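# Fold up the bike's kickstand with it parked in rack

## Task

The bike's rear wheel is already sitting in the floor rack's slot near the stop, but the kickstand is still down. Finish parking it: a wheel must be in the slot near the slot's closed end and the kickstand must be raised fully. At the end the bike must be motionless and touch nothing except the rack (no wall, furniture or loose item). The rack is loose on the floor. One or both robots may be used. The robots must release the bike and back away afterwards. A robot that topples or is left leaning fails the task, and a result that holds only because a robot is still holding it does not count.

## Robot and tools

Robots: r1 and r2 are identical Hello Robot Stretch 3 units. Each has a two-wheel differential base (0.33 m long, 0.34 m wide, small passive omni wheel at the back), a lift carriage on a vertical mast, and a telescoping arm that sticks out to the robot's right side. The base cannot strafe; to move the gripper forward or back you drive the base. A spin in place pivots around the point between the drive wheels, 0.05 m behind the front edge. With arm retracted and wrist folded, the spin circle has radius 0.28 m; an unfolded level wrist reaches past it.

Frames: the base frame sits on the floor between the drive wheels, x forward, y left, z up. Each robot reports in its own frame, so only images, lidar_m, wrist_depth_mm and head_depth_mm reveal where the robots are relative to each other. hand_pose is in the base frame, at the point where closed fingertips meet; with wrist joints at zero its x points up, y back along the arm toward the mast, z toward the rear. The odometry frame is the base frame at scene start; base_odometry counts wheel turns only, so slip shows as travel; heading is in radians, left positive, -3.142 to 3.142.

execute_actions: arguments "actions" (a list holding a single action, or empty to just read state and images) and "cameras" (list of camera names such as r1_head_camera, r1_nav_camera, r1_wrist_camera and the r2 equivalents, or "all"; null or omitted gives all, [] gives none). The action is an object keyed by "r1" and/or "r2"; each robot gets its own object with optional "base", "joints" and "contact_limits". base holds exactly one command, relative to where the base last reported itself: {"translate_m": d}, an offset in metres along the robot's own x, forward positive, -1 to 1; or {"rotate_rad": d}, an in-place turn offset in radians, counter-clockwise positive, -3.2 to 3.2. joints holds absolute targets by name: lift_m 0 to 1.1 (arm height), arm_m 0 to 0.52 (extension), wrist_yaw_rad -1.345 to 4.42 (0 along the arm, positive toward the front, 3.0 folded over the base), wrist_pitch_rad -1.57 to 0.451 (0 level, negative tips fingers down), wrist_roll_rad -2.911 to 2.911, gripper_m -0.089 to 0.179 (bigger is wider; real fingertip gap is a bit less, zero under 0.007), head_pan_rad -3.953 to 1.73 (0 forward, left positive, -1.57 looks along the arm), head_tilt_rad -1.53 to 0.419 (negative down). contact_limits accepts only arm_m: a motor effort percent, 1 to 100, at which the arm stops (contact_stop); it also caps holding force until the next action. All motions in one call start at once; an action lasts at most 15 s. Unknown keys or out-of-range numbers reject the whole call. Joints, bases or robots omitted may keep driving toward earlier targets. If a result reports a stop, later calls in that same reply are skipped.

wait: "seconds" 0 to 10; nothing new is commanded, returns state and images. zoom_image: "camera" plus "region" [x0, y0, x1, y1] in pixels of that camera's latest full image, origin top-left, at most 504x504. finished_scene: "scene", the current scene number; irreversible, and the goal must hold after release.

Results: base_status and joint_status tell how each motion ended: done (base: wheels turned the commanded amount, even if slipping), off_target (stopped short and maybe still pushing), contact_stop, time_out, torque_fault. After the last three, the target is dropped; arm or lift that hit something goes slack until re-commanded, and a slack lift may sink under load or keep pressing. on_its_own covers uncommanded parts; its held at is the target, not the position. motor_effort is percent of maximum, positive toward increasing joint values, peak in brackets; readings are noisy and biased. Positive wheel effort pushes forward. base_tilt gives forward/right lean in degrees with a fixed bias up to about 4. turned_by_wheels and turned_by_imu give rotation since the last result. lidar_m: 12 distances in metres from the base origin, 30-degree sectors starting straight ahead and going counter-clockwise (4th left, 7th behind, 10th right), in a plane 0.17 m up, range 0.15 to 12, "-" for nothing; misses clear objects and thin legs, own body can hide sectors 5, 6, 9, 10 when the lift is low. wrist_depth_mm (45-1000) and head_depth_mm (280-4000, image sideways) are 7x7 grids of median depth, read row by row from top left.

Speed: base runs up to 0.30 m/s and 1.9 rad/s only when stowed (lift_m under 0.30, arm_m under 0.03, wrist_yaw_rad over 2.54); otherwise 0.10 m/s and 0.63 rad/s.

Gripper: to hold, command below the object's width; to let go, command at least 0.02 above the touching value. No reading confirms a grasp. Overly hard squeezing triggers a stall guard that weakens grip.

Safety: fold or unfold the wrist only with lift_m 0.32-0.95, wrist_pitch_rad -0.4, roll near 0; once folded the lift may go to 0.25. With yaw under -0.4 keep pitch at -0.5 or lower. Pushing an unyielding object with the gripper above roughly 0.45 m can tip the robot; a second push after a contact_stop is riskier. Driving while gripping or pushing something fixed, or snagging furniture (especially reversing), can tip it: reverse the last move in small steps, pull the gripper free, and lower the lift to about 0.2 if still leaning. Bases have no contact stop; once a base touches the other robot, any further travel presses hard and can fail everything. Two robots driven the same distance may differ by up to 2.5 cm per metre, which matters when sharing a load. Wrist servos shut off for 10 s after sustained strain. Avoid drops, slams and hard pushes; make sure the bike ends up free-standing and untouched by the robots.

Each tool is called after "Call:" in YAML: its name, and indented under it one key for each argument.

## Session

Call:
execute_actions:
  actions: []

Scene clock: 0.00 s.
r1.base_odometry: x=+0.000 y=+0.000 heading=+0.000 (m, m, rad; r1's odometry frame)
r1.turned_by_wheels: +0.000 (rad since the last result)
r1.turned_by_imu: +0.000 (rad since the last result)
r1.base_tilt: forward=-1.7 right=+2.2 (deg)
r1.lidar_m: 4.10 2.43 2.92 1.16 0.87 0.84 0.88 1.24 2.10 2.20 3.06 3.87
r1.head_depth_mm: 1866 2771 3642 3599 3645 3044 2104 / 1871 2790 - - - 3107 2110 / 1855 2794 - - - 3048 2089 / 1869 2823 - - - 3077 2070 / 1882 2837 - - - 3049 2087 / 1896 2827 - - - 3049 2075 / 1901 2895 - - - 3039 2065
r1.base_status: not commanded
r1.joint_positions: lift_m=+0.450 arm_m=-0.001 wrist_yaw_rad=+2.850 wrist_pitch_rad=-0.524 wrist_roll_rad=+0.018 gripper_m=+0.037 head_pan_rad=+0.007 head_tilt_rad=+0.016
r1.joint_status: not commanded
r1.motor_effort: left_wheel=-1 right_wheel=+0 lift_m=+22 arm_m=+0 wrist_yaw_rad=-1 wrist_pitch_rad=+7 wrist_roll_rad=+0 gripper_m=+0 head_pan_rad=+0 head_tilt_rad=+1 (%)
r1.hand_pose: x=+0.0391 y=+0.0572 z=+0.4397 quat_wxyz=(+0.282, +0.708, +0.080, +0.643) (m; r1's base frame)
r1.wrist_depth_mm: - - - - - - - / - - - - - - - / - - - - - - - / 810 935 912 895 882 881 866 / 761 - 759 744 761 737 729 / 663 642 - 648 - 642 638 / 577 581 - 577 559 564 553
r2.base_odometry: x=+0.000 y=+0.000 heading=+0.000 (m, m, rad; r2's odometry frame)
r2.turned_by_wheels: +0.000 (rad since the last result)
r2.turned_by_imu: +0.000 (rad since the last result)
r2.base_tilt: forward=+2.9 right=-0.6 (deg)
r2.lidar_m: 0.83 0.91 1.19 1.18 1.30 2.04 3.89 4.28 2.74 2.02 1.02 0.83
r2.head_depth_mm: 737 746 754 760 764 768 777 / 749 760 764 768 776 783 790 / 762 770 779 785 788 799 804 / 776 787 792 798 804 814 820 / 795 798 804 812 819 828 832 / 802 812 818 823 839 840 850 / 819 831 830 842 849 859 871
r2.base_status: not commanded
r2.joint_positions: lift_m=+0.485 arm_m=+0.001 wrist_yaw_rad=+2.805 wrist_pitch_rad=-0.442 wrist_roll_rad=+0.010 gripper_m=+0.037 head_pan_rad=-0.015 head_tilt_rad=+0.004
r2.joint_status: not commanded
r2.motor_effort: left_wheel=+0 right_wheel=-1 lift_m=+23 arm_m=-1 wrist_yaw_rad=+0 wrist_pitch_rad=+5 wrist_roll_rad=+0 gripper_m=+0 head_pan_rad=+0 head_tilt_rad=+3 (%)
r2.hand_pose: x=+0.0518 y=+0.0626 z=+0.4922 quat_wxyz=(+0.269, +0.709, +0.036, +0.651) (m; r2's base frame)
r2.wrist_depth_mm: - - - - - - 849 / - - - - - - 889 / - - - - - - 893 / - 994 - - - - 901 / 804 831 839 854 887 885 870 / 699 - 695 734 - 747 756 / 622 598 638 650 650 650 663
pictures: r1_head_camera (sideways: a quarter turn clockwise sets it upright), r1_nav_camera (sideways: a quarter turn counterclockwise sets it upright), r1_wrist_camera, r2_head_camera (sideways: a quarter turn clockwise sets it upright), r2_nav_camera (sideways: a quarter turn counterclockwise sets it upright), r2_wrist_camera
Images, in order (width x height): r1_head_camera 896x504, r1_nav_camera 672x504, r1_wrist_camera 644x364, r2_head_camera 896x504, r2_nav_camera 672x504, r2_wrist_camera 644x364.

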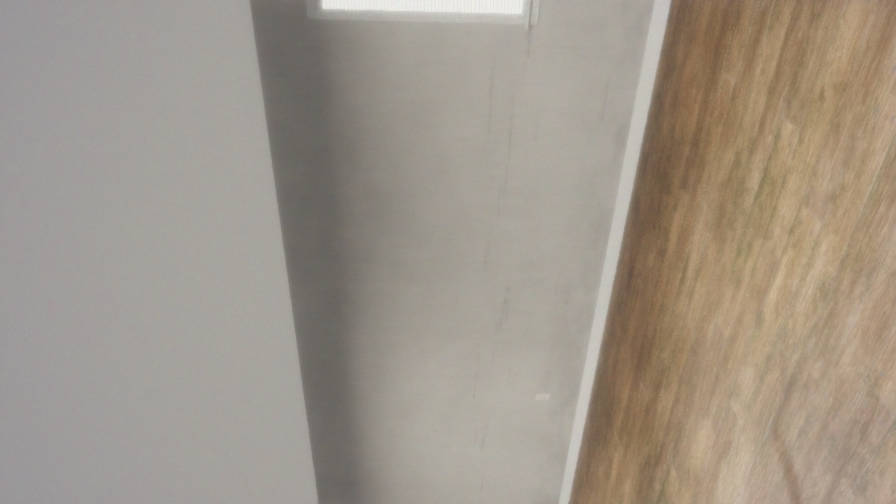

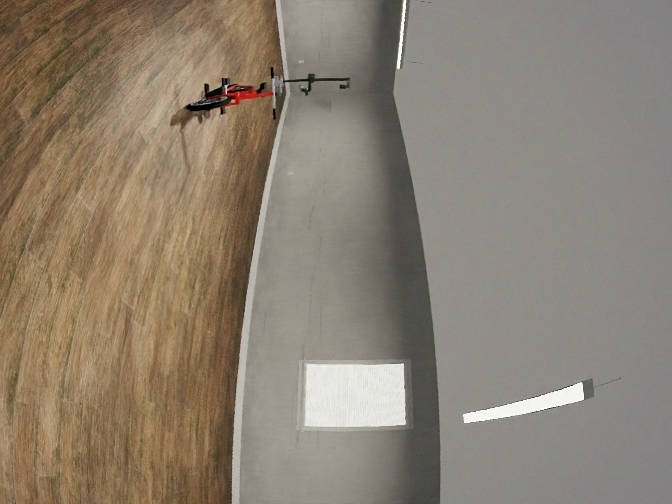

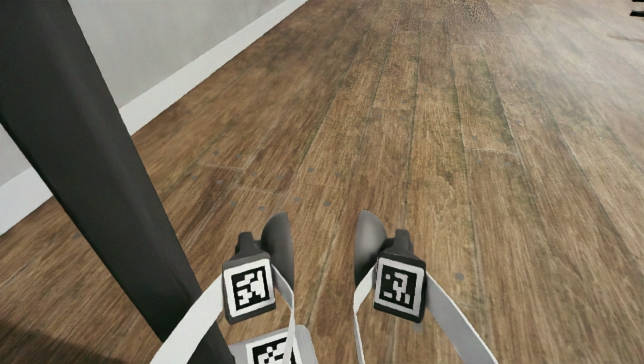

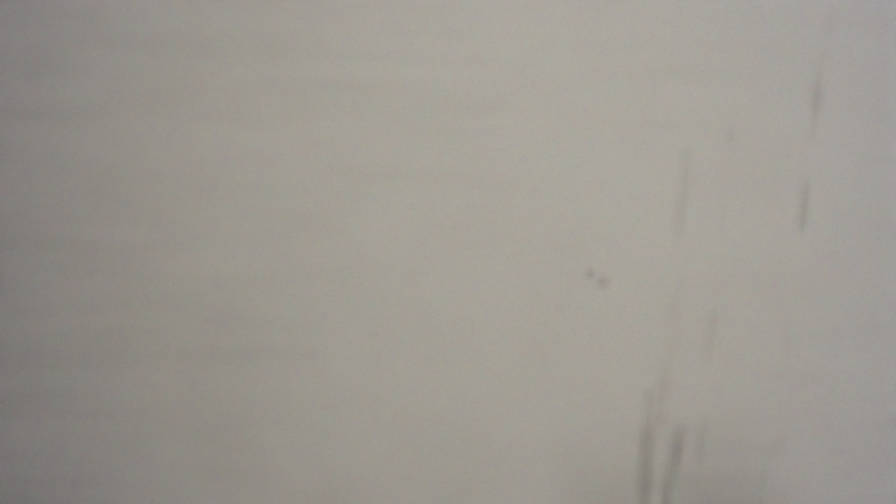

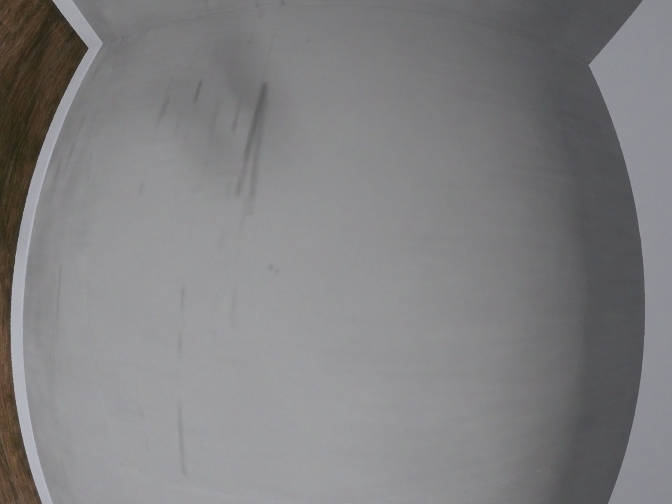

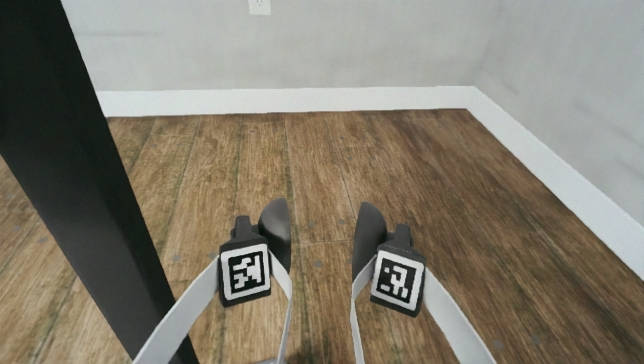

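Call:
execute_actions:
  actions:
    - {"r1":{"joints":{"head_pan_rad":-0.5,"head_tilt_rad":-0.4,"lift_m":0.25}},"r2":{"joints":{"head_pan_rad":-2.4,"head_tilt_rad":-0.8,"lift_m":0.25}}}
  cameras: ["r1_head_camera","r2_head_camera","r2_nav_camera"]

Scene clock: 3.07 s.
r1.base_odometry: x=+0.000 y=+0.000 heading=+0.000 (m, m, rad; r1's odometry frame)
r1.turned_by_wheels: +0.000 (rad since the last result)
r1.turned_by_imu: -0.001 (rad since the last result)
r1.base_tilt: forward=-1.6 right=+2.3 (deg)
r1.lidar_m: 4.06 2.44 2.91 1.16 0.86 0.84 0.88 1.23 2.10 2.19 3.07 3.86
r1.head_depth_mm: 3214 3420 3706 3079 2143 1644 1334 / 3160 3399 3763 3090 2123 1652 1338 / 3277 3466 3693 3043 2136 1637 1333 / 3244 3485 3750 3086 2139 1644 1335 / 3261 3554 3910 3112 2131 1636 1336 / 3321 3593 3913 3054 2114 1652 1337 / 3340 3549 - 3075 2127 1645 1335
r1.base_status: not commanded
r1.joint_positions: lift_m=+0.251 arm_m=-0.001 wrist_yaw_rad=+2.850 wrist_pitch_rad=-0.525 wrist_roll_rad=+0.018 gripper_m=+0.037 head_pan_rad=-0.493 head_tilt_rad=-0.395
r1.joint_status: all done
r1.motor_effort: left_wheel=+0(0) right_wheel=-1(0) lift_m=+13(16) arm_m=+0(0) wrist_yaw_rad=-1(0) wrist_pitch_rad=+7(7) wrist_roll_rad=+0(0) gripper_m=+0(0) head_pan_rad=-4(41) head_tilt_rad=-2(23) (%)
r1.hand_pose: x=+0.0391 y=+0.0571 z=+0.2401 quat_wxyz=(+0.282, +0.708, +0.080, +0.643) (m; r1's base frame)
r1.wrist_depth_mm: - - - - - - - / - 958 948 939 917 922 899 / - 724 729 720 700 706 695 / 576 602 587 578 577 570 561 / 500 - 516 486 502 478 475 / - - - 420 - 417 409 / - - - 376 366 363 362
r2.base_odometry: x=+0.000 y=+0.000 heading=+0.000 (m, m, rad; r2's odometry frame)
r2.turned_by_wheels: +0.000 (rad since the last result)
r2.turned_by_imu: -0.001 (rad since the last result)
r2.base_tilt: forward=+3.0 right=-0.5 (deg)
r2.lidar_m: 0.83 0.91 1.19 1.18 1.30 2.04 3.88 4.26 2.75 2.01 1.02 0.83
r2.head_depth_mm: 3550 2625 2121 1756 1493 1303 1159 / 3611 2670 2104 1750 1497 1301 1145 / 3568 2635 2112 1749 1503 1294 1175 / 3531 2657 2111 1739 1502 1295 1164 / 3057 2626 2105 1713 1490 1300 1169 / 3539 2635 2089 1732 1470 1300 1151 / 3545 2611 2083 1744 1480 1300 1144
r2.base_status: not commanded
r2.joint_positions: lift_m=+0.251 arm_m=+0.001 wrist_yaw_rad=+2.805 wrist_pitch_rad=-0.442 wrist_roll_rad=+0.010 gripper_m=+0.037 head_pan_rad=-2.393 head_tilt_rad=-0.790
r2.joint_status: all done
r2.motor_effort: left_wheel=+1(0) right_wheel=-1(1) lift_m=+8(20) arm_m=-1(1) wrist_yaw_rad=+0(0) wrist_pitch_rad=+5(5) wrist_roll_rad=+0(0) gripper_m=+0(0) head_pan_rad=-2(42) head_tilt_rad=-7(54) (%)
r2.hand_pose: x=+0.0518 y=+0.0626 z=+0.2582 quat_wxyz=(+0.269, +0.709, +0.036, +0.651) (m; r2's base frame)
r2.wrist_depth_mm: - - - - - - 874 / - 985 992 - - - 882 / - 747 750 772 791 814 799 / - 607 617 622 631 637 676 / 485 519 531 521 539 540 543 / - - - 454 - 459 468 / - - - 404 397 402 405
pictures: r1_head_camera (sideways: a quarter turn clockwise sets it upright), r2_head_camera (sideways: a quarter turn clockwise sets it upright), r2_nav_camera (sideways: a quarter turn counterclockwise sets it upright)
camera_calibration (this result's frames):
r1_head_camera: T_world_to_cam=[[-0.366971, 0.171807, -0.914229, 1.20819], [0.466532, 0.884253, -0.0210925, 0.0257839], [0.804786, -0.434258, -0.404648, 0.484399], [0, 0, 0, 1]] pos_world=[0.0415034, -0.0200201, 1.30112]
r2_head_camera: T_world_to_cam=[[0.538346, 0.513911, -0.667892, 0.884791], [0.686577, -0.727032, -0.00600958, 0.00314348], [-0.488667, -0.455324, -0.744234, 0.928536], [0, 0, 0, 1]] pos_world=[-0.0247362, -0.029633, 1.28201]
r2_nav_camera: T_world_to_cam=[[-0.47499, -0.512138, 0.715611, -0.88901], [-0.718334, 0.695386, 0.0208661, 0.0324753], [-0.508312, -0.504136, -0.698188, 0.863016], [0, 0, 0, 1]] pos_world=[0.0397382, -0.0428012, 1.23805]
Images, in order (width x height): r1_head_camera 896x504, r2_head_camera 896x504, r2_nav_camera 672x504.

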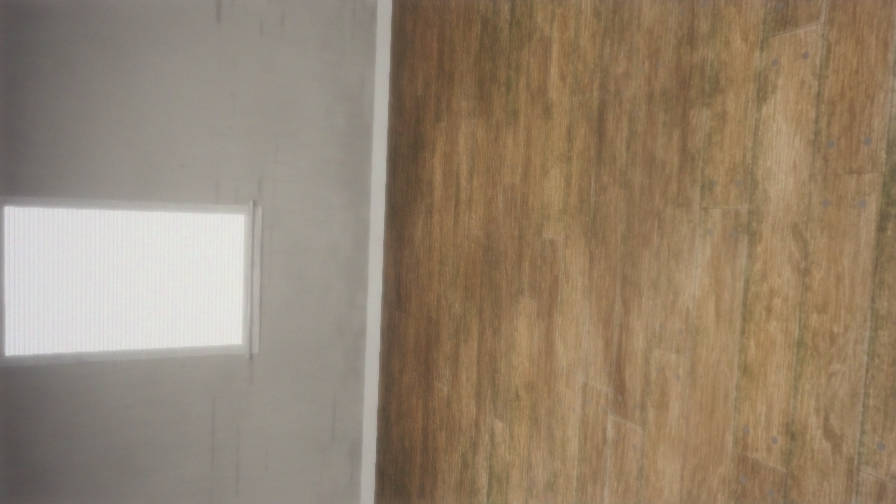

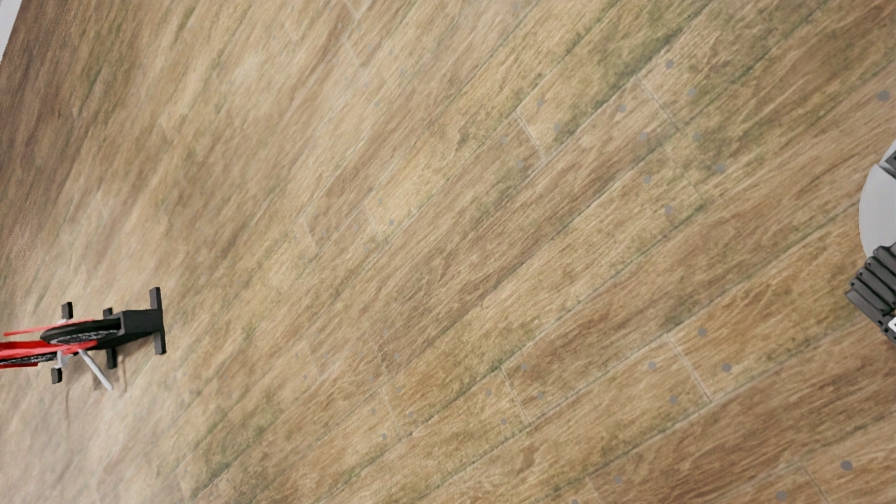

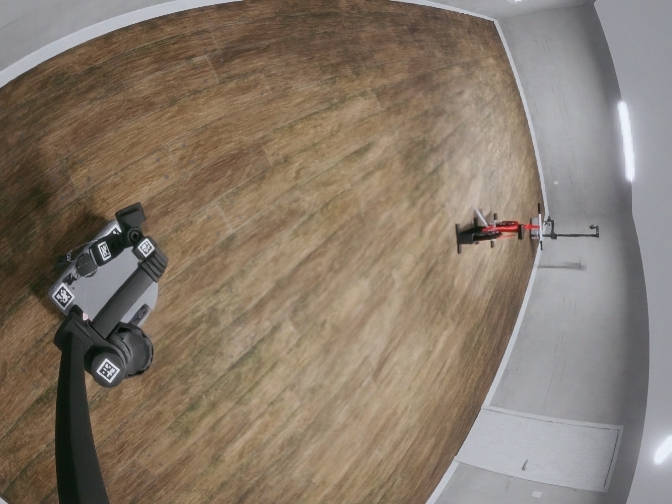

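Call:
execute_actions:
  actions:
    - {"r2":{"base":{"rotate_rad":-2.0},"joints":{"head_pan_rad":-0.9,"head_tilt_rad":-0.95}}}
  cameras: []

Call:
execute_actions:
  actions:
    - {"r2":{"base":{"translate_m":1}}}
  cameras: []

Call:
execute_actions:
  actions:
    - {"r2":{"base":{"translate_m":1}}}
  cameras: []

Call:
execute_actions:
  actions:
    - {"r2":{"base":{"translate_m":0.9}}}
  cameras: ["r2_head_camera","r2_nav_camera"]

Scene clock: 5.77 s.
r1.base_odometry: x=+0.000 y=+0.000 heading=+0.000 (m, m, rad; r1's odometry frame)
r1.turned_by_wheels: +0.000 (rad since the last result)
r1.turned_by_imu: -0.001 (rad since the last result)
r1.base_tilt: forward=-1.6 right=+2.2 (deg)
r1.lidar_m: 4.05 2.45 2.92 1.16 0.87 0.84 0.88 1.23 2.10 2.20 3.07 3.86
r1.head_depth_mm: 3182 3439 3633 3124 2152 1645 1348 / 3218 3458 3806 3078 2136 1650 1349 / 3189 3478 3704 3043 2140 1639 1338 / 3268 3492 3736 3110 2134 1649 1340 / 3286 3472 3841 3021 2147 1643 1336 / 3261 3505 3850 3054 2146 1639 1344 / 3423 3586 - 3025 2160 1641 1327
r1.base_status: not commanded
r1.joint_positions: lift_m=+0.251 arm_m=-0.001 wrist_yaw_rad=+2.850 wrist_pitch_rad=-0.525 wrist_roll_rad=+0.018 gripper_m=+0.037 head_pan_rad=-0.493 head_tilt_rad=-0.395
r1.joint_status: not commanded
r1.motor_effort: left_wheel=+0(0) right_wheel=-2(0) lift_m=+12(13) arm_m=+0(0) wrist_yaw_rad=-1(1) wrist_pitch_rad=+7(7) wrist_roll_rad=+0(0) gripper_m=-1(0) head_pan_rad=-4(4) head_tilt_rad=-2(2) (%)
r1.hand_pose: x=+0.0391 y=+0.0571 z=+0.2401 quat_wxyz=(+0.282, +0.708, +0.080, +0.643) (m; r1's base frame)
r1.wrist_depth_mm: - - - - - - - / - 954 945 944 921 911 886 / - 732 729 718 710 700 686 / 576 597 580 578 580 572 559 / 500 - 510 489 494 476 474 / - - - 421 - 413 413 / - - - 377 367 363 360
r2.base_odometry: x=+0.000 y=+0.000 heading=-2.000 (m, m, rad; r2's odometry frame)
r2.turned_by_wheels: -2.000 (rad since the last result)
r2.turned_by_imu: -1.986 (rad since the last result)
r2.base_tilt: forward=+3.1 right=-0.5 (deg)
r2.lidar_m: 2.75 1.68 0.96 0.83 0.83 0.96 1.18 1.18 1.36 2.35 3.88 2.74
r2.head_depth_mm: 2515 2057 1764 1558 1372 1239 1121 / 2484 2054 1764 1548 1380 1237 1146 / 2484 2063 1773 1541 1371 1232 - / 2474 2040 1755 1549 1380 1235 1129 / 2477 2052 1757 1543 1359 1229 1119 / 2449 2042 1771 1544 1364 1230 1121 / 2463 2044 1752 1536 1375 1228 1121
r2.base_status: done
r2.joint_positions: lift_m=+0.251 arm_m=+0.001 wrist_yaw_rad=+2.805 wrist_pitch_rad=-0.442 wrist_roll_rad=+0.010 gripper_m=+0.037 head_pan_rad=-0.907 head_tilt_rad=-0.938
r2.joint_status: all done
r2.motor_effort: left_wheel=+3(11) right_wheel=-3(9) lift_m=+8(8) arm_m=-1(1) wrist_yaw_rad=+0(0) wrist_pitch_rad=+5(5) wrist_roll_rad=+0(0) gripper_m=-1(0) head_pan_rad=+3(42) head_tilt_rad=-7(27) (%)
r2.hand_pose: x=+0.0518 y=+0.0626 z=+0.2582 quat_wxyz=(+0.269, +0.709, +0.036, +0.651) (m; r2's base frame)
r2.wrist_depth_mm: - 744 863 996 - - - / - 819 896 - - - - / - 742 755 790 802 811 813 / - 615 614 617 632 654 671 / 489 517 534 519 533 538 555 / - - - 455 - 456 469 / - - - 398 396 404 406
pictures: none
No camera images: the call's "cameras" was empty. Leave "cameras" out to get every camera's image.

Scene clock: 10.70 s.
r1.base_odometry: x=+0.000 y=+0.000 heading=+0.000 (m, m, rad; r1's odometry frame)
r1.turned_by_wheels: +0.000 (rad since the last result)
r1.turned_by_imu: -0.001 (rad since the last result)
r1.base_tilt: forward=-1.7 right=+2.3 (deg)
r1.lidar_m: 4.06 2.45 2.92 1.16 0.87 0.84 0.88 1.23 2.09 2.20 3.07 3.88
r1.head_depth_mm: 3162 3337 3667 3094 2143 1649 1337 / 3221 3444 3697 3076 2151 1640 1341 / 3213 3444 3728 3043 2126 1635 1344 / 3251 3461 3650 3056 2151 1652 1335 / 3217 3484 3826 3073 2112 1633 1330 / 3373 3583 3901 3017 2137 1647 1333 / 3330 3611 - 2997 2147 1635 1334
r1.base_status: not commanded
r1.joint_positions: lift_m=+0.251 arm_m=-0.001 wrist_yaw_rad=+2.850 wrist_pitch_rad=-0.525 wrist_roll_rad=+0.018 gripper_m=+0.037 head_pan_rad=-0.493 head_tilt_rad=-0.395
r1.joint_status: not commanded
r1.motor_effort: left_wheel=+0(1) right_wheel=+0(1) lift_m=+13(13) arm_m=+0(0) wrist_yaw_rad=+0(0) wrist_pitch_rad=+7(7) wrist_roll_rad=+0(0) gripper_m=-1(0) head_pan_rad=-4(5) head_tilt_rad=-1(2) (%)
r1.hand_pose: x=+0.0391 y=+0.0571 z=+0.2401 quat_wxyz=(+0.282, +0.708, +0.080, +0.643) (m; r1's base frame)
r1.wrist_depth_mm: - - - - - - - / - 974 948 932 938 903 893 / - 730 728 718 713 702 701 / 570 599 586 576 575 569 563 / 498 - 514 488 495 479 471 / - - - 420 - 416 413 / - - - 376 365 362 361
r2.base_odometry: x=-0.416 y=-0.909 heading=-2.000 (m, m, rad; r2's odometry frame)
r2.turned_by_wheels: +0.000 (rad since the last result)
r2.turned_by_imu: +0.003 (rad since the last result)
r2.base_tilt: forward=+3.0 right=-0.4 (deg)
r2.lidar_m: 6.52 2.19 1.26 1.09 1.09 1.26 2.14 2.14 2.47 3.63 3.62 1.80
r2.head_depth_mm: 2492 2080 1774 1562 1374 1232 1131 / 2477 2078 1775 1541 1359 1245 1147 / 2467 2060 1761 1537 1370 1239 - / 2466 2047 1742 1548 1363 1238 1136 / 2455 2054 1740 1537 1379 1234 1122 / 2428 2019 1753 1524 1363 1233 1113 / 2447 2069 1750 1530 1367 1227 1121
r2.base_status: done
r2.joint_positions: lift_m=+0.251 arm_m=+0.001 wrist_yaw_rad=+2.805 wrist_pitch_rad=-0.442 wrist_roll_rad=+0.010 gripper_m=+0.037 head_pan_rad=-0.907 head_tilt_rad=-0.939
r2.joint_status: not commanded
r2.motor_effort: left_wheel=+3(11) right_wheel=-3(6) lift_m=+8(8) arm_m=-1(1) wrist_yaw_rad=+0(0) wrist_pitch_rad=+5(5) wrist_roll_rad=+0(0) gripper_m=+0(0) head_pan_rad=+3(3) head_tilt_rad=-7(7) (%)
r2.hand_pose: x=+0.0518 y=+0.0626 z=+0.2582 quat_wxyz=(+0.269, +0.709, +0.036, +0.651) (m; r2's base frame)
r2.wrist_depth_mm: - - - - - - - / - 935 987 - - - - / - 757 737 781 820 803 830 / - 599 627 627 630 652 672 / 487 522 531 521 538 542 537 / - - - 451 - 460 463 / - - - 395 396 412 410
pictures: none
No camera images: the call's "cameras" was empty. Leave "cameras" out to get every camera's image.

Scene clock: 15.73 s.
r1.base_odometry: x=+0.000 y=+0.000 heading=+0.000 (m, m, rad; r1's odometry frame)
r1.turned_by_wheels: +0.000 (rad since the last result)
r1.turned_by_imu: -0.001 (rad since the last result)
r1.base_tilt: forward=-1.7 right=+2.3 (deg)
r1.lidar_m: 4.07 2.44 2.92 1.16 0.87 0.84 0.88 1.23 2.10 2.20 3.06 3.86
r1.head_depth_mm: 3218 3429 3691 3106 2152 1672 1347 / 3218 3474 3691 3079 2156 1638 1343 / 3215 3406 3751 3052 2137 1636 1336 / 3196 3516 3788 3084 2145 1651 1344 / 3269 3477 3760 3083 2127 1654 1332 / 3337 3593 3831 3043 2133 1643 1337 / 3330 3571 - 2984 2101 1631 1325
r1.base_status: not commanded
r1.joint_positions: lift_m=+0.251 arm_m=-0.001 wrist_yaw_rad=+2.850 wrist_pitch_rad=-0.525 wrist_roll_rad=+0.018 gripper_m=+0.037 head_pan_rad=-0.493 head_tilt_rad=-0.395
r1.joint_status: not commanded
r1.motor_effort: left_wheel=-1(0) right_wheel=-1(0) lift_m=+13(12) arm_m=+0(0) wrist_yaw_rad=-1(0) wrist_pitch_rad=+7(7) wrist_roll_rad=-1(0) gripper_m=+0(0) head_pan_rad=-5(4) head_tilt_rad=-2(2) (%)
r1.hand_pose: x=+0.0391 y=+0.0571 z=+0.2401 quat_wxyz=(+0.282, +0.708, +0.080, +0.643) (m; r1's base frame)
r1.wrist_depth_mm: - - - - - - - / - 965 934 927 902 919 889 / - 734 720 722 706 709 681 / 572 598 585 575 572 571 563 / 499 - 518 485 494 479 475 / - - - 418 - 411 409 / - - - 377 365 363 362
r2.base_odometry: x=-0.832 y=-1.819 heading=-2.000 (m, m, rad; r2's odometry frame)
r2.turned_by_wheels: +0.000 (rad since the last result)
r2.turned_by_imu: +0.003 (rad since the last result)
r2.base_tilt: forward=+3.1 right=-0.5 (deg)
r2.lidar_m: 5.55 2.68 1.56 1.34 1.35 1.56 2.73 3.09 3.58 3.37 0.97 1.03
r2.head_depth_mm: 2471 2063 1766 1548 1384 1237 1126 / 2479 2063 1785 1542 1372 1237 1144 / 2475 2063 1755 1548 1377 1234 - / 2459 2047 1764 1541 1363 1245 1142 / 2436 2060 1486 1538 1377 1237 1124 / 2472 1557 1678 1547 1374 1229 1119 / 2272 1704 1737 1542 1354 1232 1118
r2.base_status: done
r2.joint_positions: lift_m=+0.251 arm_m=+0.001 wrist_yaw_rad=+2.805 wrist_pitch_rad=-0.442 wrist_roll_rad=+0.010 gripper_m=+0.037 head_pan_rad=-0.906 head_tilt_rad=-0.939
r2.joint_status: not commanded
r2.motor_effort: left_wheel=+2(10) right_wheel=-3(6) lift_m=+8(8) arm_m=-1(1) wrist_yaw_rad=+0(0) wrist_pitch_rad=+5(5) wrist_roll_rad=+0(0) gripper_m=+0(1) head_pan_rad=+3(3) head_tilt_rad=-7(7) (%)
r2.hand_pose: x=+0.0518 y=+0.0626 z=+0.2582 quat_wxyz=(+0.269, +0.709, +0.036, +0.651) (m; r2's base frame)
r2.wrist_depth_mm: - - - - - - - / - 966 997 - - - - / - 748 753 779 804 833 838 / - 606 624 620 642 655 656 / 490 523 535 527 531 538 547 / - - - 447 - 457 467 / - - - 400 394 408 409
pictures: none
No camera images: the call's "cameras" was empty. Leave "cameras" out to get every camera's image.

Scene clock: 20.43 s.
r1.base_odometry: x=+0.000 y=+0.000 heading=+0.000 (m, m, rad; r1's odometry frame)
r1.turned_by_wheels: +0.000 (rad since the last result)
r1.turned_by_imu: -0.001 (rad since the last result)
r1.base_tilt: forward=-1.7 right=+2.3 (deg)
r1.lidar_m: 4.06 2.45 2.92 1.16 0.87 0.84 0.88 1.23 2.10 2.20 3.05 3.86
r1.head_depth_mm: 3145 3443 3678 3083 2156 1652 1353 / 3236 3388 3766 3043 2161 1656 1337 / 3273 3396 3691 3067 2132 1645 1341 / 3278 3546 3768 3050 2129 1644 1348 / 3292 3479 3868 3025 2152 1634 1327 / 3289 3563 3950 2998 2121 1649 1325 / 3250 3591 - 3048 2128 1627 1332
r1.base_status: not commanded
r1.joint_positions: lift_m=+0.251 arm_m=-0.001 wrist_yaw_rad=+2.850 wrist_pitch_rad=-0.525 wrist_roll_rad=+0.018 gripper_m=+0.037 head_pan_rad=-0.493 head_tilt_rad=-0.395
r1.joint_status: not commanded
r1.motor_effort: left_wheel=+0(1) right_wheel=-1(1) lift_m=+13(13) arm_m=+0(0) wrist_yaw_rad=+0(1) wrist_pitch_rad=+7(7) wrist_roll_rad=+0(0) gripper_m=+0(0) head_pan_rad=-4(4) head_tilt_rad=-1(2) (%)
r1.hand_pose: x=+0.0391 y=+0.0571 z=+0.2401 quat_wxyz=(+0.282, +0.708, +0.080, +0.643) (m; r1's base frame)
r1.wrist_depth_mm: - - - - - - - / - 954 956 931 918 910 890 / - 740 734 716 699 695 697 / 577 599 583 578 575 568 567 / 496 - 514 491 495 479 474 / - - - 422 - 414 411 / - - - 373 364 363 360
r2.base_odometry: x=-1.206 y=-2.637 heading=-2.000 (m, m, rad; r2's odometry frame)
r2.turned_by_wheels: +0.000 (rad since the last result)
r2.turned_by_imu: +0.002 (rad since the last result)
r2.base_tilt: forward=+3.1 right=-0.4 (deg)
r2.lidar_m: 4.71 3.12 1.81 1.57 1.57 1.83 3.17 3.93 0.75 0.69 0.94 3.49
r2.head_depth_mm: 2453 2030 1086 1294 1342 1235 1123 / 2448 1947 1671 1375 1342 1231 1149 / 2474 2039 1376 1505 1376 1236 - / 2500 2050 1511 1546 1375 1239 1134 / 2513 2062 1760 1536 1379 1237 1115 / 2442 2041 1743 1538 1358 1232 1117 / 2495 2046 1757 1529 1373 1228 1119
r2.base_status: done
r2.joint_positions: lift_m=+0.251 arm_m=+0.001 wrist_yaw_rad=+2.805 wrist_pitch_rad=-0.442 wrist_roll_rad=+0.010 gripper_m=+0.037 head_pan_rad=-0.906 head_tilt_rad=-0.939
r2.joint_status: not commanded
r2.motor_effort: left_wheel=+2(9) right_wheel=-3(5) lift_m=+8(8) arm_m=-1(1) wrist_yaw_rad=+0(0) wrist_pitch_rad=+5(5) wrist_roll_rad=+0(0) gripper_m=+0(0) head_pan_rad=+4(2) head_tilt_rad=-7(7) (%)
r2.hand_pose: x=+0.0518 y=+0.0626 z=+0.2582 quat_wxyz=(+0.269, +0.709, +0.036, +0.651) (m; r2's base frame)
r2.wrist_depth_mm: - - - - - - - / - 959 975 - - - - / - 749 757 774 798 808 845 / - 623 623 627 638 655 647 / 490 525 535 523 539 540 550 / - - - 457 - 464 464 / - - - 397 401 404 407
pictures: r2_head_camera (sideways: a quarter turn clockwise sets it upright), r2_nav_camera (sideways: a quarter turn counterclockwise sets it upright)
camera_calibration (this result's frames):
r2_head_camera: T_world_to_cam=[[-0.522691, 0.651331, -0.550057, 0.737736], [0.781866, 0.623428, -0.00475772, 0.000931374], [0.339822, -0.432558, -0.835114, 1.04164], [0, 0, 0, 1]] pos_world=[0.0309065, -0.0305196, 1.27569]
r2_nav_camera: T_world_to_cam=[[0.530961, -0.594042, 0.604313, -0.750121], [-0.751958, -0.659086, 0.0128005, 0.0431842], [0.39069, -0.461215, -0.796644, 0.985567], [0, 0, 0, 1]] pos_world=[0.0457063, 0.0374165, 1.2379]
Images, in order (width x height): r2_head_camera 896x504, r2_nav_camera 672x504.

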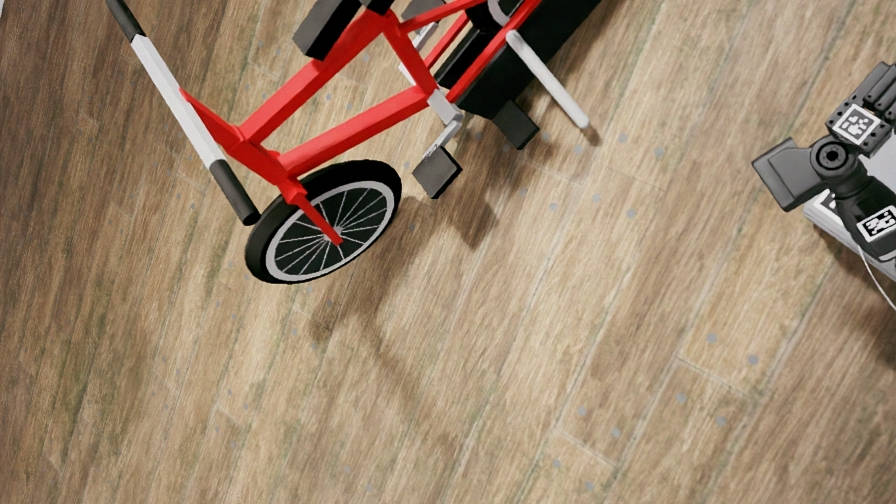

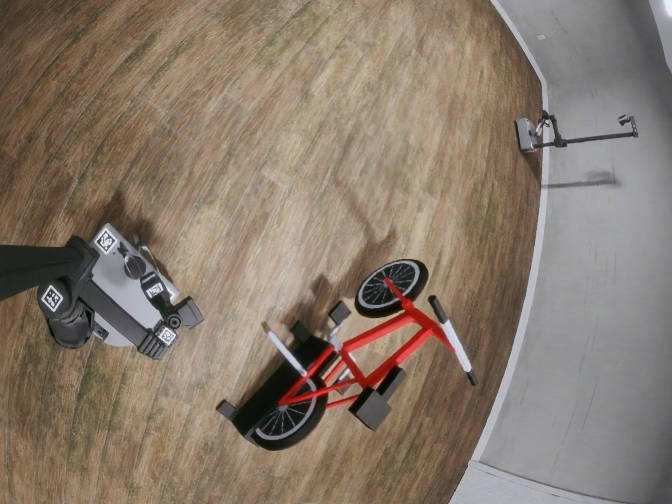

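Call:
execute_actions:
  actions:
    - {"r2":{"base":{"rotate_rad":-0.21},"joints":{"lift_m":0.36,"wrist_pitch_rad":-0.4,"head_pan_rad":-1.4,"head_tilt_rad":-1.0,"gripper_m":0.0}}}
  cameras: []

Call:
execute_actions:
  actions:
    - {"r2":{"base":{"translate_m":0.36},"joints":{"wrist_yaw_rad":0}}}
  cameras: []

Call:
execute_actions:
  actions:
    - {"r2":{"joints":{"lift_m":0.15,"arm_m":0.06}}}
  cameras: ["r2_head_camera","r2_wrist_camera"]

Scene clock: 22.50 s.
r1.base_odometry: x=+0.000 y=+0.000 heading=+0.000 (m, m, rad; r1's odometry frame)
r1.turned_by_wheels: +0.000 (rad since the last result)
r1.turned_by_imu: +0.000 (rad since the last result)
r1.base_tilt: forward=-1.7 right=+2.2 (deg)
r1.lidar_m: 3.61 2.45 2.92 1.16 0.86 0.84 0.88 1.24 2.10 2.20 3.07 3.87
r1.head_depth_mm: 3227 3494 3703 3055 2145 1658 1335 / 3153 3374 3693 3068 2140 1656 1344 / 3240 3453 3736 3100 2154 1649 1334 / 3257 3505 3813 3057 2135 1642 1338 / 3284 3507 3901 3067 2145 1641 1333 / 3236 3560 3855 3047 2131 1641 1329 / 3381 3552 - 3020 2132 1642 1340
r1.base_status: not commanded
r1.joint_positions: lift_m=+0.251 arm_m=-0.001 wrist_yaw_rad=+2.850 wrist_pitch_rad=-0.525 wrist_roll_rad=+0.018 gripper_m=+0.037 head_pan_rad=-0.493 head_tilt_rad=-0.395
r1.joint_status: not commanded
r1.motor_effort: left_wheel=+0(0) right_wheel=+0(0) lift_m=+13(13) arm_m=+0(0) wrist_yaw_rad=+0(1) wrist_pitch_rad=+7(7) wrist_roll_rad=+0(0) gripper_m=+0(0) head_pan_rad=-5(4) head_tilt_rad=-2(1) (%)
r1.hand_pose: x=+0.0391 y=+0.0571 z=+0.2401 quat_wxyz=(+0.282, +0.708, +0.080, +0.643) (m; r1's base frame)
r1.wrist_depth_mm: - - - - - - - / - 971 942 936 911 895 895 / - 728 723 716 707 693 698 / 573 600 585 581 568 561 562 / 502 - 510 487 498 479 473 / - - - 419 - 414 411 / - - - 375 367 365 361
r2.base_odometry: x=-1.206 y=-2.637 heading=-2.209 (m, m, rad; r2's odometry frame)
r2.turned_by_wheels: -0.210 (rad since the last result)
r2.turned_by_imu: -0.209 (rad since the last result)
r2.base_tilt: forward=+3.1 right=-0.4 (deg)
r2.lidar_m: 4.83 4.73 2.11 1.61 1.59 1.66 2.38 3.95 4.15 0.74 0.69 0.99
r2.head_depth_mm: 2277 1933 1684 1495 1349 1222 1123 / 2263 1936 1704 1445 1338 1244 - / 2219 1917 1685 1345 1344 1266 - / 2243 1926 1679 1384 1337 1249 - / 2244 1899 1136 1376 1351 1212 1112 / 2210 1917 1219 1450 1339 1220 1114 / 2207 1914 1292 1430 1338 1218 1116
r2.base_status: done
r2.joint_positions: lift_m=+0.359 arm_m=+0.001 wrist_yaw_rad=+2.805 wrist_pitch_rad=-0.419 wrist_roll_rad=+0.010 gripper_m=+0.000 head_pan_rad=-1.393 head_tilt_rad=-0.988
r2.joint_status: all done
r2.motor_effort: left_wheel=+3(9) right_wheel=-3(8) lift_m=+35(37) arm_m=-1(1) wrist_yaw_rad=+0(0) wrist_pitch_rad=+7(8) wrist_roll_rad=+0(0) gripper_m=-3(82) head_pan_rad=-3(32) head_tilt_rad=-8(17) (%)
r2.hand_pose: x=+0.0527 y=+0.0654 z=+0.3716 quat_wxyz=(+0.261, +0.710, +0.028, +0.654) (m; r2's base frame)
r2.wrist_depth_mm: - - - - - - - / - - - - - - - / - - - - - - - / - 823 817 846 841 878 887 / 629 673 680 - 709 712 732 / 565 - 595 568 609 600 610 / 494 - - 521 517 526 533
pictures: none
No camera images: the call's "cameras" was empty. Leave "cameras" out to get every camera's image.

Scene clock: 27.33 s.
r1.base_odometry: x=+0.000 y=+0.000 heading=+0.000 (m, m, rad; r1's odometry frame)
r1.turned_by_wheels: +0.000 (rad since the last result)
r1.turned_by_imu: -0.001 (rad since the last result)
r1.base_tilt: forward=-1.7 right=+2.2 (deg)
r1.lidar_m: 3.14 2.44 2.93 1.16 0.87 0.84 0.88 1.24 2.09 2.20 3.08 3.88
r1.head_depth_mm: 3146 3362 3661 3125 2167 1640 1335 / 3205 3493 3750 3093 2135 1656 1329 / 3228 3495 3731 3045 2139 1637 1324 / 3200 3489 3768 3061 2133 1641 1334 / 3260 3535 3833 3028 2142 1653 1337 / 3295 3502 3877 3022 2154 1635 1332 / 3362 3691 - 2982 2108 1639 1326
r1.base_status: not commanded
r1.joint_positions: lift_m=+0.251 arm_m=-0.001 wrist_yaw_rad=+2.850 wrist_pitch_rad=-0.525 wrist_roll_rad=+0.018 gripper_m=+0.037 head_pan_rad=-0.493 head_tilt_rad=-0.395
r1.joint_status: not commanded
r1.motor_effort: left_wheel=+0(1) right_wheel=+0(0) lift_m=+13(13) arm_m=+0(0) wrist_yaw_rad=+1(1) wrist_pitch_rad=+7(7) wrist_roll_rad=+0(0) gripper_m=-1(0) head_pan_rad=-4(5) head_tilt_rad=-2(2) (%)
r1.hand_pose: x=+0.0391 y=+0.0571 z=+0.2401 quat_wxyz=(+0.282, +0.708, +0.080, +0.643) (m; r1's base frame)
r1.wrist_depth_mm: - - - - - - - / - 954 954 924 929 921 892 / - 732 721 719 707 700 691 / 576 600 581 579 575 572 562 / 501 - 512 485 495 480 479 / - - - 416 - 414 411 / - - - 379 368 365 361
r2.base_odometry: x=-1.420 y=-2.927 heading=-2.209 (m, m, rad; r2's odometry frame)
r2.turned_by_wheels: +0.000 (rad since the last result)
r2.turned_by_imu: +0.000 (rad since the last result)
r2.base_tilt: forward=+2.9 right=-0.5 (deg)
r2.lidar_m: 4.52 4.40 2.32 1.77 1.75 1.83 2.63 4.25 0.76 0.66 0.75 3.13
r2.head_depth_mm: 2234 1934 1626 1253 1350 1228 1121 / 2265 1940 1002 1305 1346 1244 - / 2242 1931 1124 1368 1353 - - / 2257 1876 1625 1432 1336 1218 - / 2260 1921 1106 1437 1346 1216 1118 / 2227 1902 1679 1427 1335 1220 1111 / 2222 1917 1657 1446 1343 1218 1108
r2.base_status: done
r2.joint_positions: lift_m=+0.359 arm_m=+0.001 wrist_yaw_rad=+0.002 wrist_pitch_rad=-0.419 wrist_roll_rad=+0.010 gripper_m=+0.000 head_pan_rad=-1.393 head_tilt_rad=-0.988
r2.joint_status: all done
r2.motor_effort: left_wheel=+2(8) right_wheel=-4(4) lift_m=+35(35) arm_m=-1(1) wrist_yaw_rad=-2(1) wrist_pitch_rad=+7(7) wrist_roll_rad=+0(0) gripper_m=-3(3) head_pan_rad=-4(2) head_tilt_rad=-8(8) (%)
r2.hand_pose: x=-0.0210 y=-0.3707 z=+0.3716 quat_wxyz=(+0.689, +0.147, -0.695, -0.147) (m; r2's base frame)
r2.wrist_depth_mm: 445 472 - - - - - / 475 526 - - 516 501 - / 520 539 940 642 549 553 - / 589 586 489 584 589 599 842 / 643 673 673 - 651 671 697 / 569 569 591 569 595 601 610 / 502 507 514 512 521 531 536
pictures: none
No camera images: the call's "cameras" was empty. Leave "cameras" out to get every camera's image.

Scene clock: 30.07 s.
r1.base_odometry: x=+0.000 y=+0.000 heading=+0.000 (m, m, rad; r1's odometry frame)
r1.turned_by_wheels: +0.000 (rad since the last result)
r1.turned_by_imu: -0.001 (rad since the last result)
r1.base_tilt: forward=-1.6 right=+2.2 (deg)
r1.lidar_m: 3.13 2.44 2.92 1.16 0.87 0.84 0.88 1.23 2.10 2.20 3.06 3.87
r1.head_depth_mm: 3168 3418 3666 3064 2151 1641 1346 / 3218 3414 3670 3125 2148 1628 1344 / 3248 3570 3729 3000 2151 1645 1335 / 3233 3399 3724 3026 2138 1637 1331 / 3294 3509 3819 3085 2122 1639 1332 / 3283 3524 3861 2982 2130 1644 1342 / 3347 3588 - 3050 2137 1644 1328
r1.base_status: not commanded
r1.joint_positions: lift_m=+0.251 arm_m=-0.001 wrist_yaw_rad=+2.850 wrist_pitch_rad=-0.525 wrist_roll_rad=+0.018 gripper_m=+0.037 head_pan_rad=-0.493 head_tilt_rad=-0.395
r1.joint_status: not commanded
r1.motor_effort: left_wheel=+0(1) right_wheel=+0(0) lift_m=+13(13) arm_m=+0(0) wrist_yaw_rad=+0(0) wrist_pitch_rad=+7(7) wrist_roll_rad=+0(0) gripper_m=+0(0) head_pan_rad=-5(4) head_tilt_rad=-1(2) (%)
r1.hand_pose: x=+0.0391 y=+0.0571 z=+0.2401 quat_wxyz=(+0.282, +0.708, +0.080, +0.643) (m; r1's base frame)
r1.wrist_depth_mm: - - - - - - - / - 965 947 918 940 913 892 / - 727 722 711 702 695 690 / 575 607 584 577 569 570 560 / 495 - 515 487 495 478 475 / - - - 421 - 412 412 / - - - 378 366 364 363
r2.base_odometry: x=-1.420 y=-2.927 heading=-2.209 (m, m, rad; r2's odometry frame)
r2.turned_by_wheels: +0.000 (rad since the last result)
r2.turned_by_imu: -0.001 (rad since the last result)
r2.base_tilt: forward=+3.2 right=-0.4 (deg)
r2.lidar_m: 4.49 4.41 2.32 1.77 1.75 1.83 2.62 4.26 0.76 0.66 0.75 3.14
r2.head_depth_mm: 2248 1923 1610 1248 1350 1230 1121 / 2258 1938 1007 1300 1344 1217 - / 2233 1914 1123 1373 1342 1257 - / 2260 1898 1631 1423 1343 1222 - / 2252 1920 1111 1445 1342 1221 1113 / 2239 1931 1689 1419 1342 1218 1115 / 2217 1931 1671 1449 1337 1219 1116
r2.base_status: not commanded
r2.joint_positions: lift_m=+0.151 arm_m=+0.060 wrist_yaw_rad=+0.002 wrist_pitch_rad=-0.419 wrist_roll_rad=+0.010 gripper_m=+0.000 head_pan_rad=-1.393 head_tilt_rad=-0.988
r2.joint_status: all done
r2.motor_effort: left_wheel=+2(3) right_wheel=-4(4) lift_m=+8(31) arm_m=+3(3) wrist_yaw_rad=-1(1) wrist_pitch_rad=+7(7) wrist_roll_rad=+0(0) gripper_m=-3(3) head_pan_rad=-4(2) head_tilt_rad=-8(8) (%)
r2.hand_pose: x=-0.0211 y=-0.4289 z=+0.1633 quat_wxyz=(+0.688, +0.147, -0.695, -0.147) (m; r2's base frame)
r2.wrist_depth_mm: 376 283 332 432 384 387 399 / 419 704 769 412 406 426 425 / 467 566 584 452 444 464 472 / 445 457 462 458 466 492 488 / 381 382 385 - 391 409 413 / 326 330 337 318 344 346 349 / 284 287 289 295 299 300 306
pictures: r2_head_camera (sideways: a quarter turn clockwise sets it upright), r2_wrist_camera
camera_calibration (this result's frames):
r2_head_camera: T_world_to_cam=[[-0.161974, 0.845769, -0.508369, 0.68123], [0.982619, 0.185585, -0.00432013, -0.000863198], [0.090692, -0.500233, -0.861128, 1.07698], [0, 0, 0, 1]] pos_world=[0.0135163, -0.0372629, 1.27373]
r2_wrist_camera: T_world_to_cam=[[-0.999325, -0.0133166, 0.0342415, -0.0356037], [-0.0356333, 0.578314, -0.815036, 0.411524], [-0.00894878, -0.815706, -0.578398, -0.0907624], [0, 0, 0, 1]] pos_world=[-0.0217279, -0.312499, 0.284129]
Images, in order (width x height): r2_head_camera 896x504, r2_wrist_camera 644x364.

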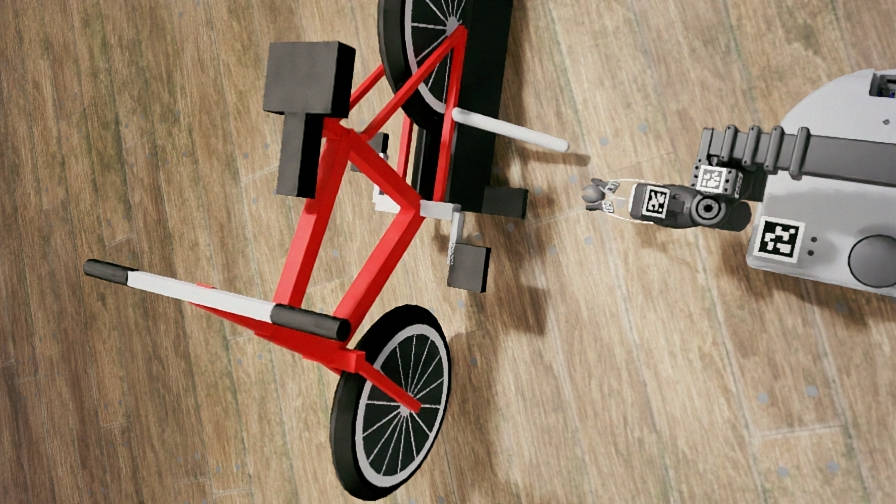

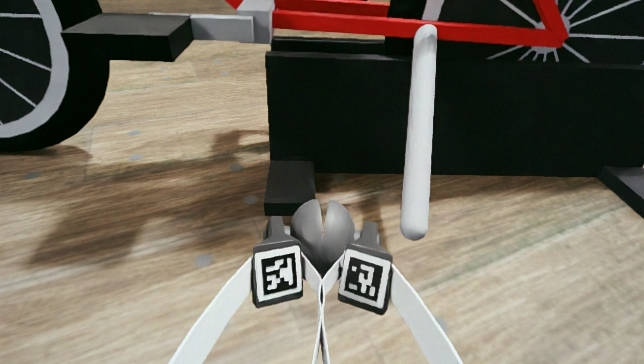

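Call:
execute_actions:
  actions:
    - {"r2":{"joints":{"lift_m":0.08,"arm_m":0.26}}}
  cameras: ["r2_wrist_camera"]

Call:
execute_actions:
  actions:
    - {"r2":{"base":{"translate_m":-0.17},"joints":{"head_pan_rad":-1.65}}}
  cameras: ["r2_head_camera","r2_wrist_camera"]

Scene clock: 32.90 s.
r1.base_odometry: x=+0.000 y=+0.000 heading=+0.000 (m, m, rad; r1's odometry frame)
r1.turned_by_wheels: +0.000 (rad since the last result)
r1.turned_by_imu: -0.001 (rad since the last result)
r1.base_tilt: forward=-1.7 right=+2.3 (deg)
r1.lidar_m: 3.15 2.45 2.92 1.16 0.87 0.84 0.88 1.24 2.10 2.20 3.05 3.87
r1.head_depth_mm: 3223 3479 3644 3145 2141 1652 1338 / 3260 3414 3670 3108 2115 1646 1336 / 3188 3409 3790 3121 2145 1639 1331 / 3259 3410 3792 3056 2125 1642 1338 / 3278 3503 3790 3096 2145 1650 1342 / 3280 3557 3800 3073 2126 1634 1335 / 3339 3503 - 3064 2117 1638 1335
r1.base_status: not commanded
r1.joint_positions: lift_m=+0.251 arm_m=-0.001 wrist_yaw_rad=+2.850 wrist_pitch_rad=-0.525 wrist_roll_rad=+0.018 gripper_m=+0.037 head_pan_rad=-0.493 head_tilt_rad=-0.395
r1.joint_status: not commanded
r1.motor_effort: left_wheel=-1(1) right_wheel=+0(0) lift_m=+13(13) arm_m=+0(0) wrist_yaw_rad=+1(0) wrist_pitch_rad=+7(7) wrist_roll_rad=+0(0) gripper_m=+0(0) head_pan_rad=-5(4) head_tilt_rad=-2(1) (%)
r1.hand_pose: x=+0.0391 y=+0.0571 z=+0.2401 quat_wxyz=(+0.282, +0.708, +0.080, +0.643) (m; r1's base frame)
r1.wrist_depth_mm: - - - - - - - / - 965 954 946 917 900 888 / - 725 723 718 716 699 690 / 578 601 589 580 574 567 563 / 500 - 515 485 497 477 478 / - - - 417 - 413 410 / - - - 378 365 365 362
r2.base_odometry: x=-1.420 y=-2.927 heading=-2.209 (m, m, rad; r2's odometry frame)
r2.turned_by_wheels: +0.000 (rad since the last result)
r2.turned_by_imu: -0.001 (rad since the last result)
r2.base_tilt: forward=+3.0 right=-0.6 (deg)
r2.lidar_m: 4.51 4.40 2.33 1.77 1.75 1.83 2.63 4.26 0.76 0.66 0.75 3.13
r2.head_depth_mm: 2275 1931 1629 1256 1347 1215 1122 / 2285 1926 1008 1294 1343 1226 - / 2226 1910 1129 1353 1375 1222 - / 2242 1891 1621 1424 1351 1218 - / 2243 1915 1105 1446 1336 1216 1116 / 2237 1905 1681 1417 1344 1223 1117 / 2256 1899 1664 1429 1335 1218 1117
r2.base_status: not commanded
r2.joint_positions: lift_m=+0.081 arm_m=+0.260 wrist_yaw_rad=+0.001 wrist_pitch_rad=-0.419 wrist_roll_rad=+0.010 gripper_m=+0.000 head_pan_rad=-1.393 head_tilt_rad=-0.988
r2.joint_status: all done
r2.motor_effort: left_wheel=+3(3) right_wheel=-4(4) lift_m=+8(9) arm_m=+3(3) wrist_yaw_rad=-1(2) wrist_pitch_rad=+7(7) wrist_roll_rad=+0(0) gripper_m=-3(3) head_pan_rad=-3(2) head_tilt_rad=-8(8) (%)
r2.hand_pose: x=-0.0212 y=-0.6289 z=+0.0933 quat_wxyz=(+0.688, +0.147, -0.695, -0.148) (m; r2's base frame)
r2.wrist_depth_mm: 785 831 252 248 218 194 204 / 550 569 203 202 205 199 205 / 411 423 227 223 226 219 222 / 338 341 257 249 251 249 247 / 283 286 269 - 279 281 124 / 243 245 240 239 257 250 118 / 212 213 206 213 223 220 112
pictures: r2_wrist_camera
camera_calibration (this result's frames):
r2_wrist_camera: T_world_to_cam=[[-0.999332, -0.0127879, 0.0342425, -0.0356566], [-0.035329, 0.578258, -0.815088, 0.47013], [-0.0093777, -0.815753, -0.578324, -0.29443], [0, 0, 0, 1]] pos_world=[-0.0217847, -0.512495, 0.214143]
Images, in order (width x height): r2_wrist_camera 644x364.

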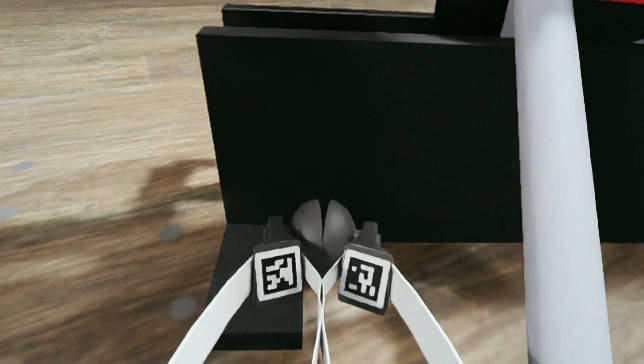

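Scene clock: 35.80 s.
r1.base_odometry: x=+0.000 y=+0.000 heading=+0.000 (m, m, rad; r1's odometry frame)
r1.turned_by_wheels: +0.000 (rad since the last result)
r1.turned_by_imu: -0.001 (rad since the last result)
r1.base_tilt: forward=-1.8 right=+2.2 (deg)
r1.lidar_m: 3.41 2.50 2.91 1.16 0.87 0.84 0.88 1.23 2.10 2.20 3.06 3.88
r1.head_depth_mm: 3204 3359 3745 3129 2140 1653 1343 / 3226 3449 3723 3083 2165 1654 1334 / 3220 3463 3784 3109 2140 1646 1337 / 3303 3496 3805 3008 2133 1644 1340 / 3311 3577 3824 3018 2149 1623 1331 / 3328 3553 3859 3064 2135 1632 1336 / 3317 3611 - 3035 2150 1638 1336
r1.base_status: not commanded
r1.joint_positions: lift_m=+0.251 arm_m=-0.001 wrist_yaw_rad=+2.850 wrist_pitch_rad=-0.525 wrist_roll_rad=+0.018 gripper_m=+0.037 head_pan_rad=-0.493 head_tilt_rad=-0.395
r1.joint_status: not commanded
r1.motor_effort: left_wheel=-1(0) right_wheel=+0(1) lift_m=+13(13) arm_m=+1(0) wrist_yaw_rad=+0(2) wrist_pitch_rad=+7(7) wrist_roll_rad=+0(1) gripper_m=+0(0) head_pan_rad=-5(4) head_tilt_rad=-1(2) (%)
r1.hand_pose: x=+0.0391 y=+0.0571 z=+0.2401 quat_wxyz=(+0.282, +0.708, +0.080, +0.643) (m; r1's base frame)
r1.wrist_depth_mm: - - - - - - - / - 976 952 952 931 917 899 / - 728 729 722 703 694 697 / 580 600 584 587 575 569 562 / 497 - 512 483 493 479 473 / - - - 419 - 411 411 / - - - 377 366 365 361
r2.base_odometry: x=-1.319 y=-2.790 heading=-2.208 (m, m, rad; r2's odometry frame)
r2.turned_by_wheels: +0.001 (rad since the last result)
r2.turned_by_imu: +0.000 (rad since the last result)
r2.base_tilt: forward=+3.1 right=-0.6 (deg)
r2.lidar_m: 4.66 4.54 2.22 1.69 1.67 1.75 2.52 4.10 0.78 0.75 0.81 0.97
r2.head_depth_mm: 2291 1938 1681 1492 1352 1225 1124 / 2266 1920 1670 1425 1354 1230 - / 2235 1916 1683 1397 1360 1224 - / 2250 1926 1187 1291 1317 1230 - / 2234 1920 1066 1339 1338 1222 1113 / 2270 1914 1600 1432 1335 1217 1119 / 2254 1904 1630 1416 1333 1213 1115
r2.base_status: done
r2.joint_positions: lift_m=+0.081 arm_m=+0.260 wrist_yaw_rad=+0.098 wrist_pitch_rad=-0.410 wrist_roll_rad=+0.010 gripper_m=+0.000 head_pan_rad=-1.643 head_tilt_rad=-0.988
r2.joint_status: all done
r2.on_its_own: wrist_yaw_rad is held at +0.062, not at your +0.000, by its stall guard, which is still easing; right_wheel is at rest, and its effort (-26) is outside its rest range (-18 to +18)
r2.motor_effort: left_wheel=+13(17) right_wheel=-26(35) lift_m=+9(9) arm_m=+2(3) wrist_yaw_rad=-23(29) wrist_pitch_rad=+3(8) wrist_roll_rad=+0(0) gripper_m=-6(6) head_pan_rad=-4(23) head_tilt_rad=-8(8) (%)
r2.hand_pose: x=+0.0006 y=-0.6291 z=+0.0954 quat_wxyz=(+0.695, +0.177, -0.688, -0.111) (m; r2's base frame)
r2.wrist_depth_mm: 824 213 219 210 202 207 206 / 562 225 222 217 150 209 207 / 429 250 243 241 141 230 226 / 347 284 271 266 133 254 249 / 285 263 286 - 125 285 280 / 239 226 252 - 119 260 265 / 214 216 218 222 114 226 229
pictures: r2_head_camera (sideways: a quarter turn clockwise sets it upright), r2_wrist_camera
camera_calibration (this result's frames):
r2_head_camera: T_world_to_cam=[[0.0521986, 0.859556, -0.508369, 0.679924], [0.997994, -0.0631607, -0.00432013, -0.000956988], [-0.0358223, -0.507124, -0.861128, 1.07775], [0, 0, 0, 1]] pos_world=[0.00407154, -0.0379396, 1.27373]
r2_wrist_camera: T_world_to_cam=[[-0.993437, -0.109119, 0.0342831, -0.0745242], [-0.0903368, 0.564706, -0.820333, 0.464642], [0.0701544, -0.818047, -0.570857, -0.295413], [0, 0, 0, 1]] pos_world=[-0.0113363, -0.51218, 0.215078]
Images, in order (width x height): r2_head_camera 896x504, r2_wrist_camera 644x364.

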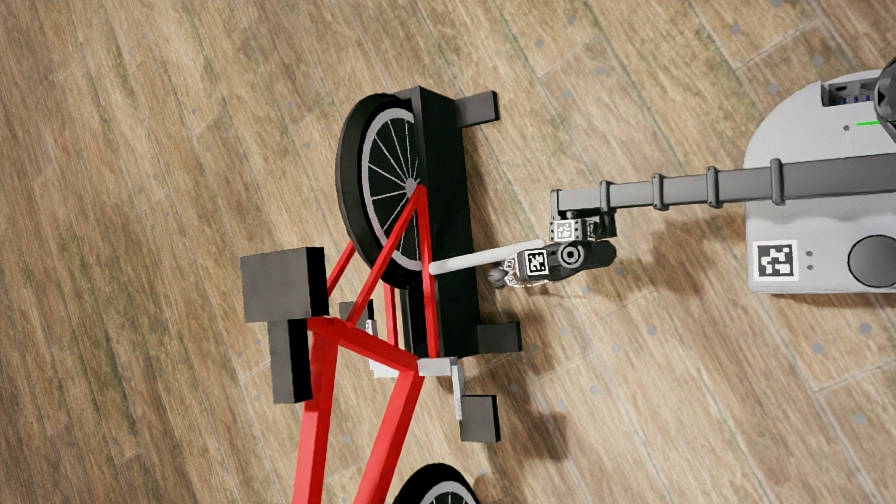

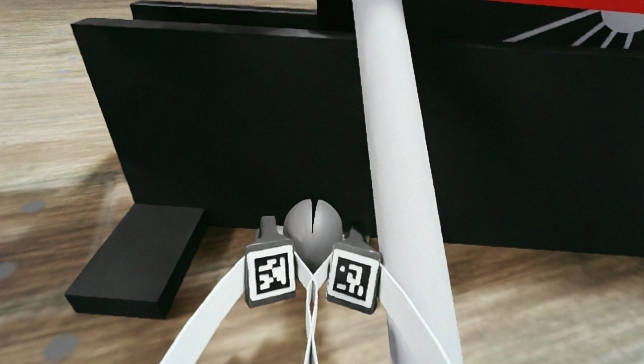

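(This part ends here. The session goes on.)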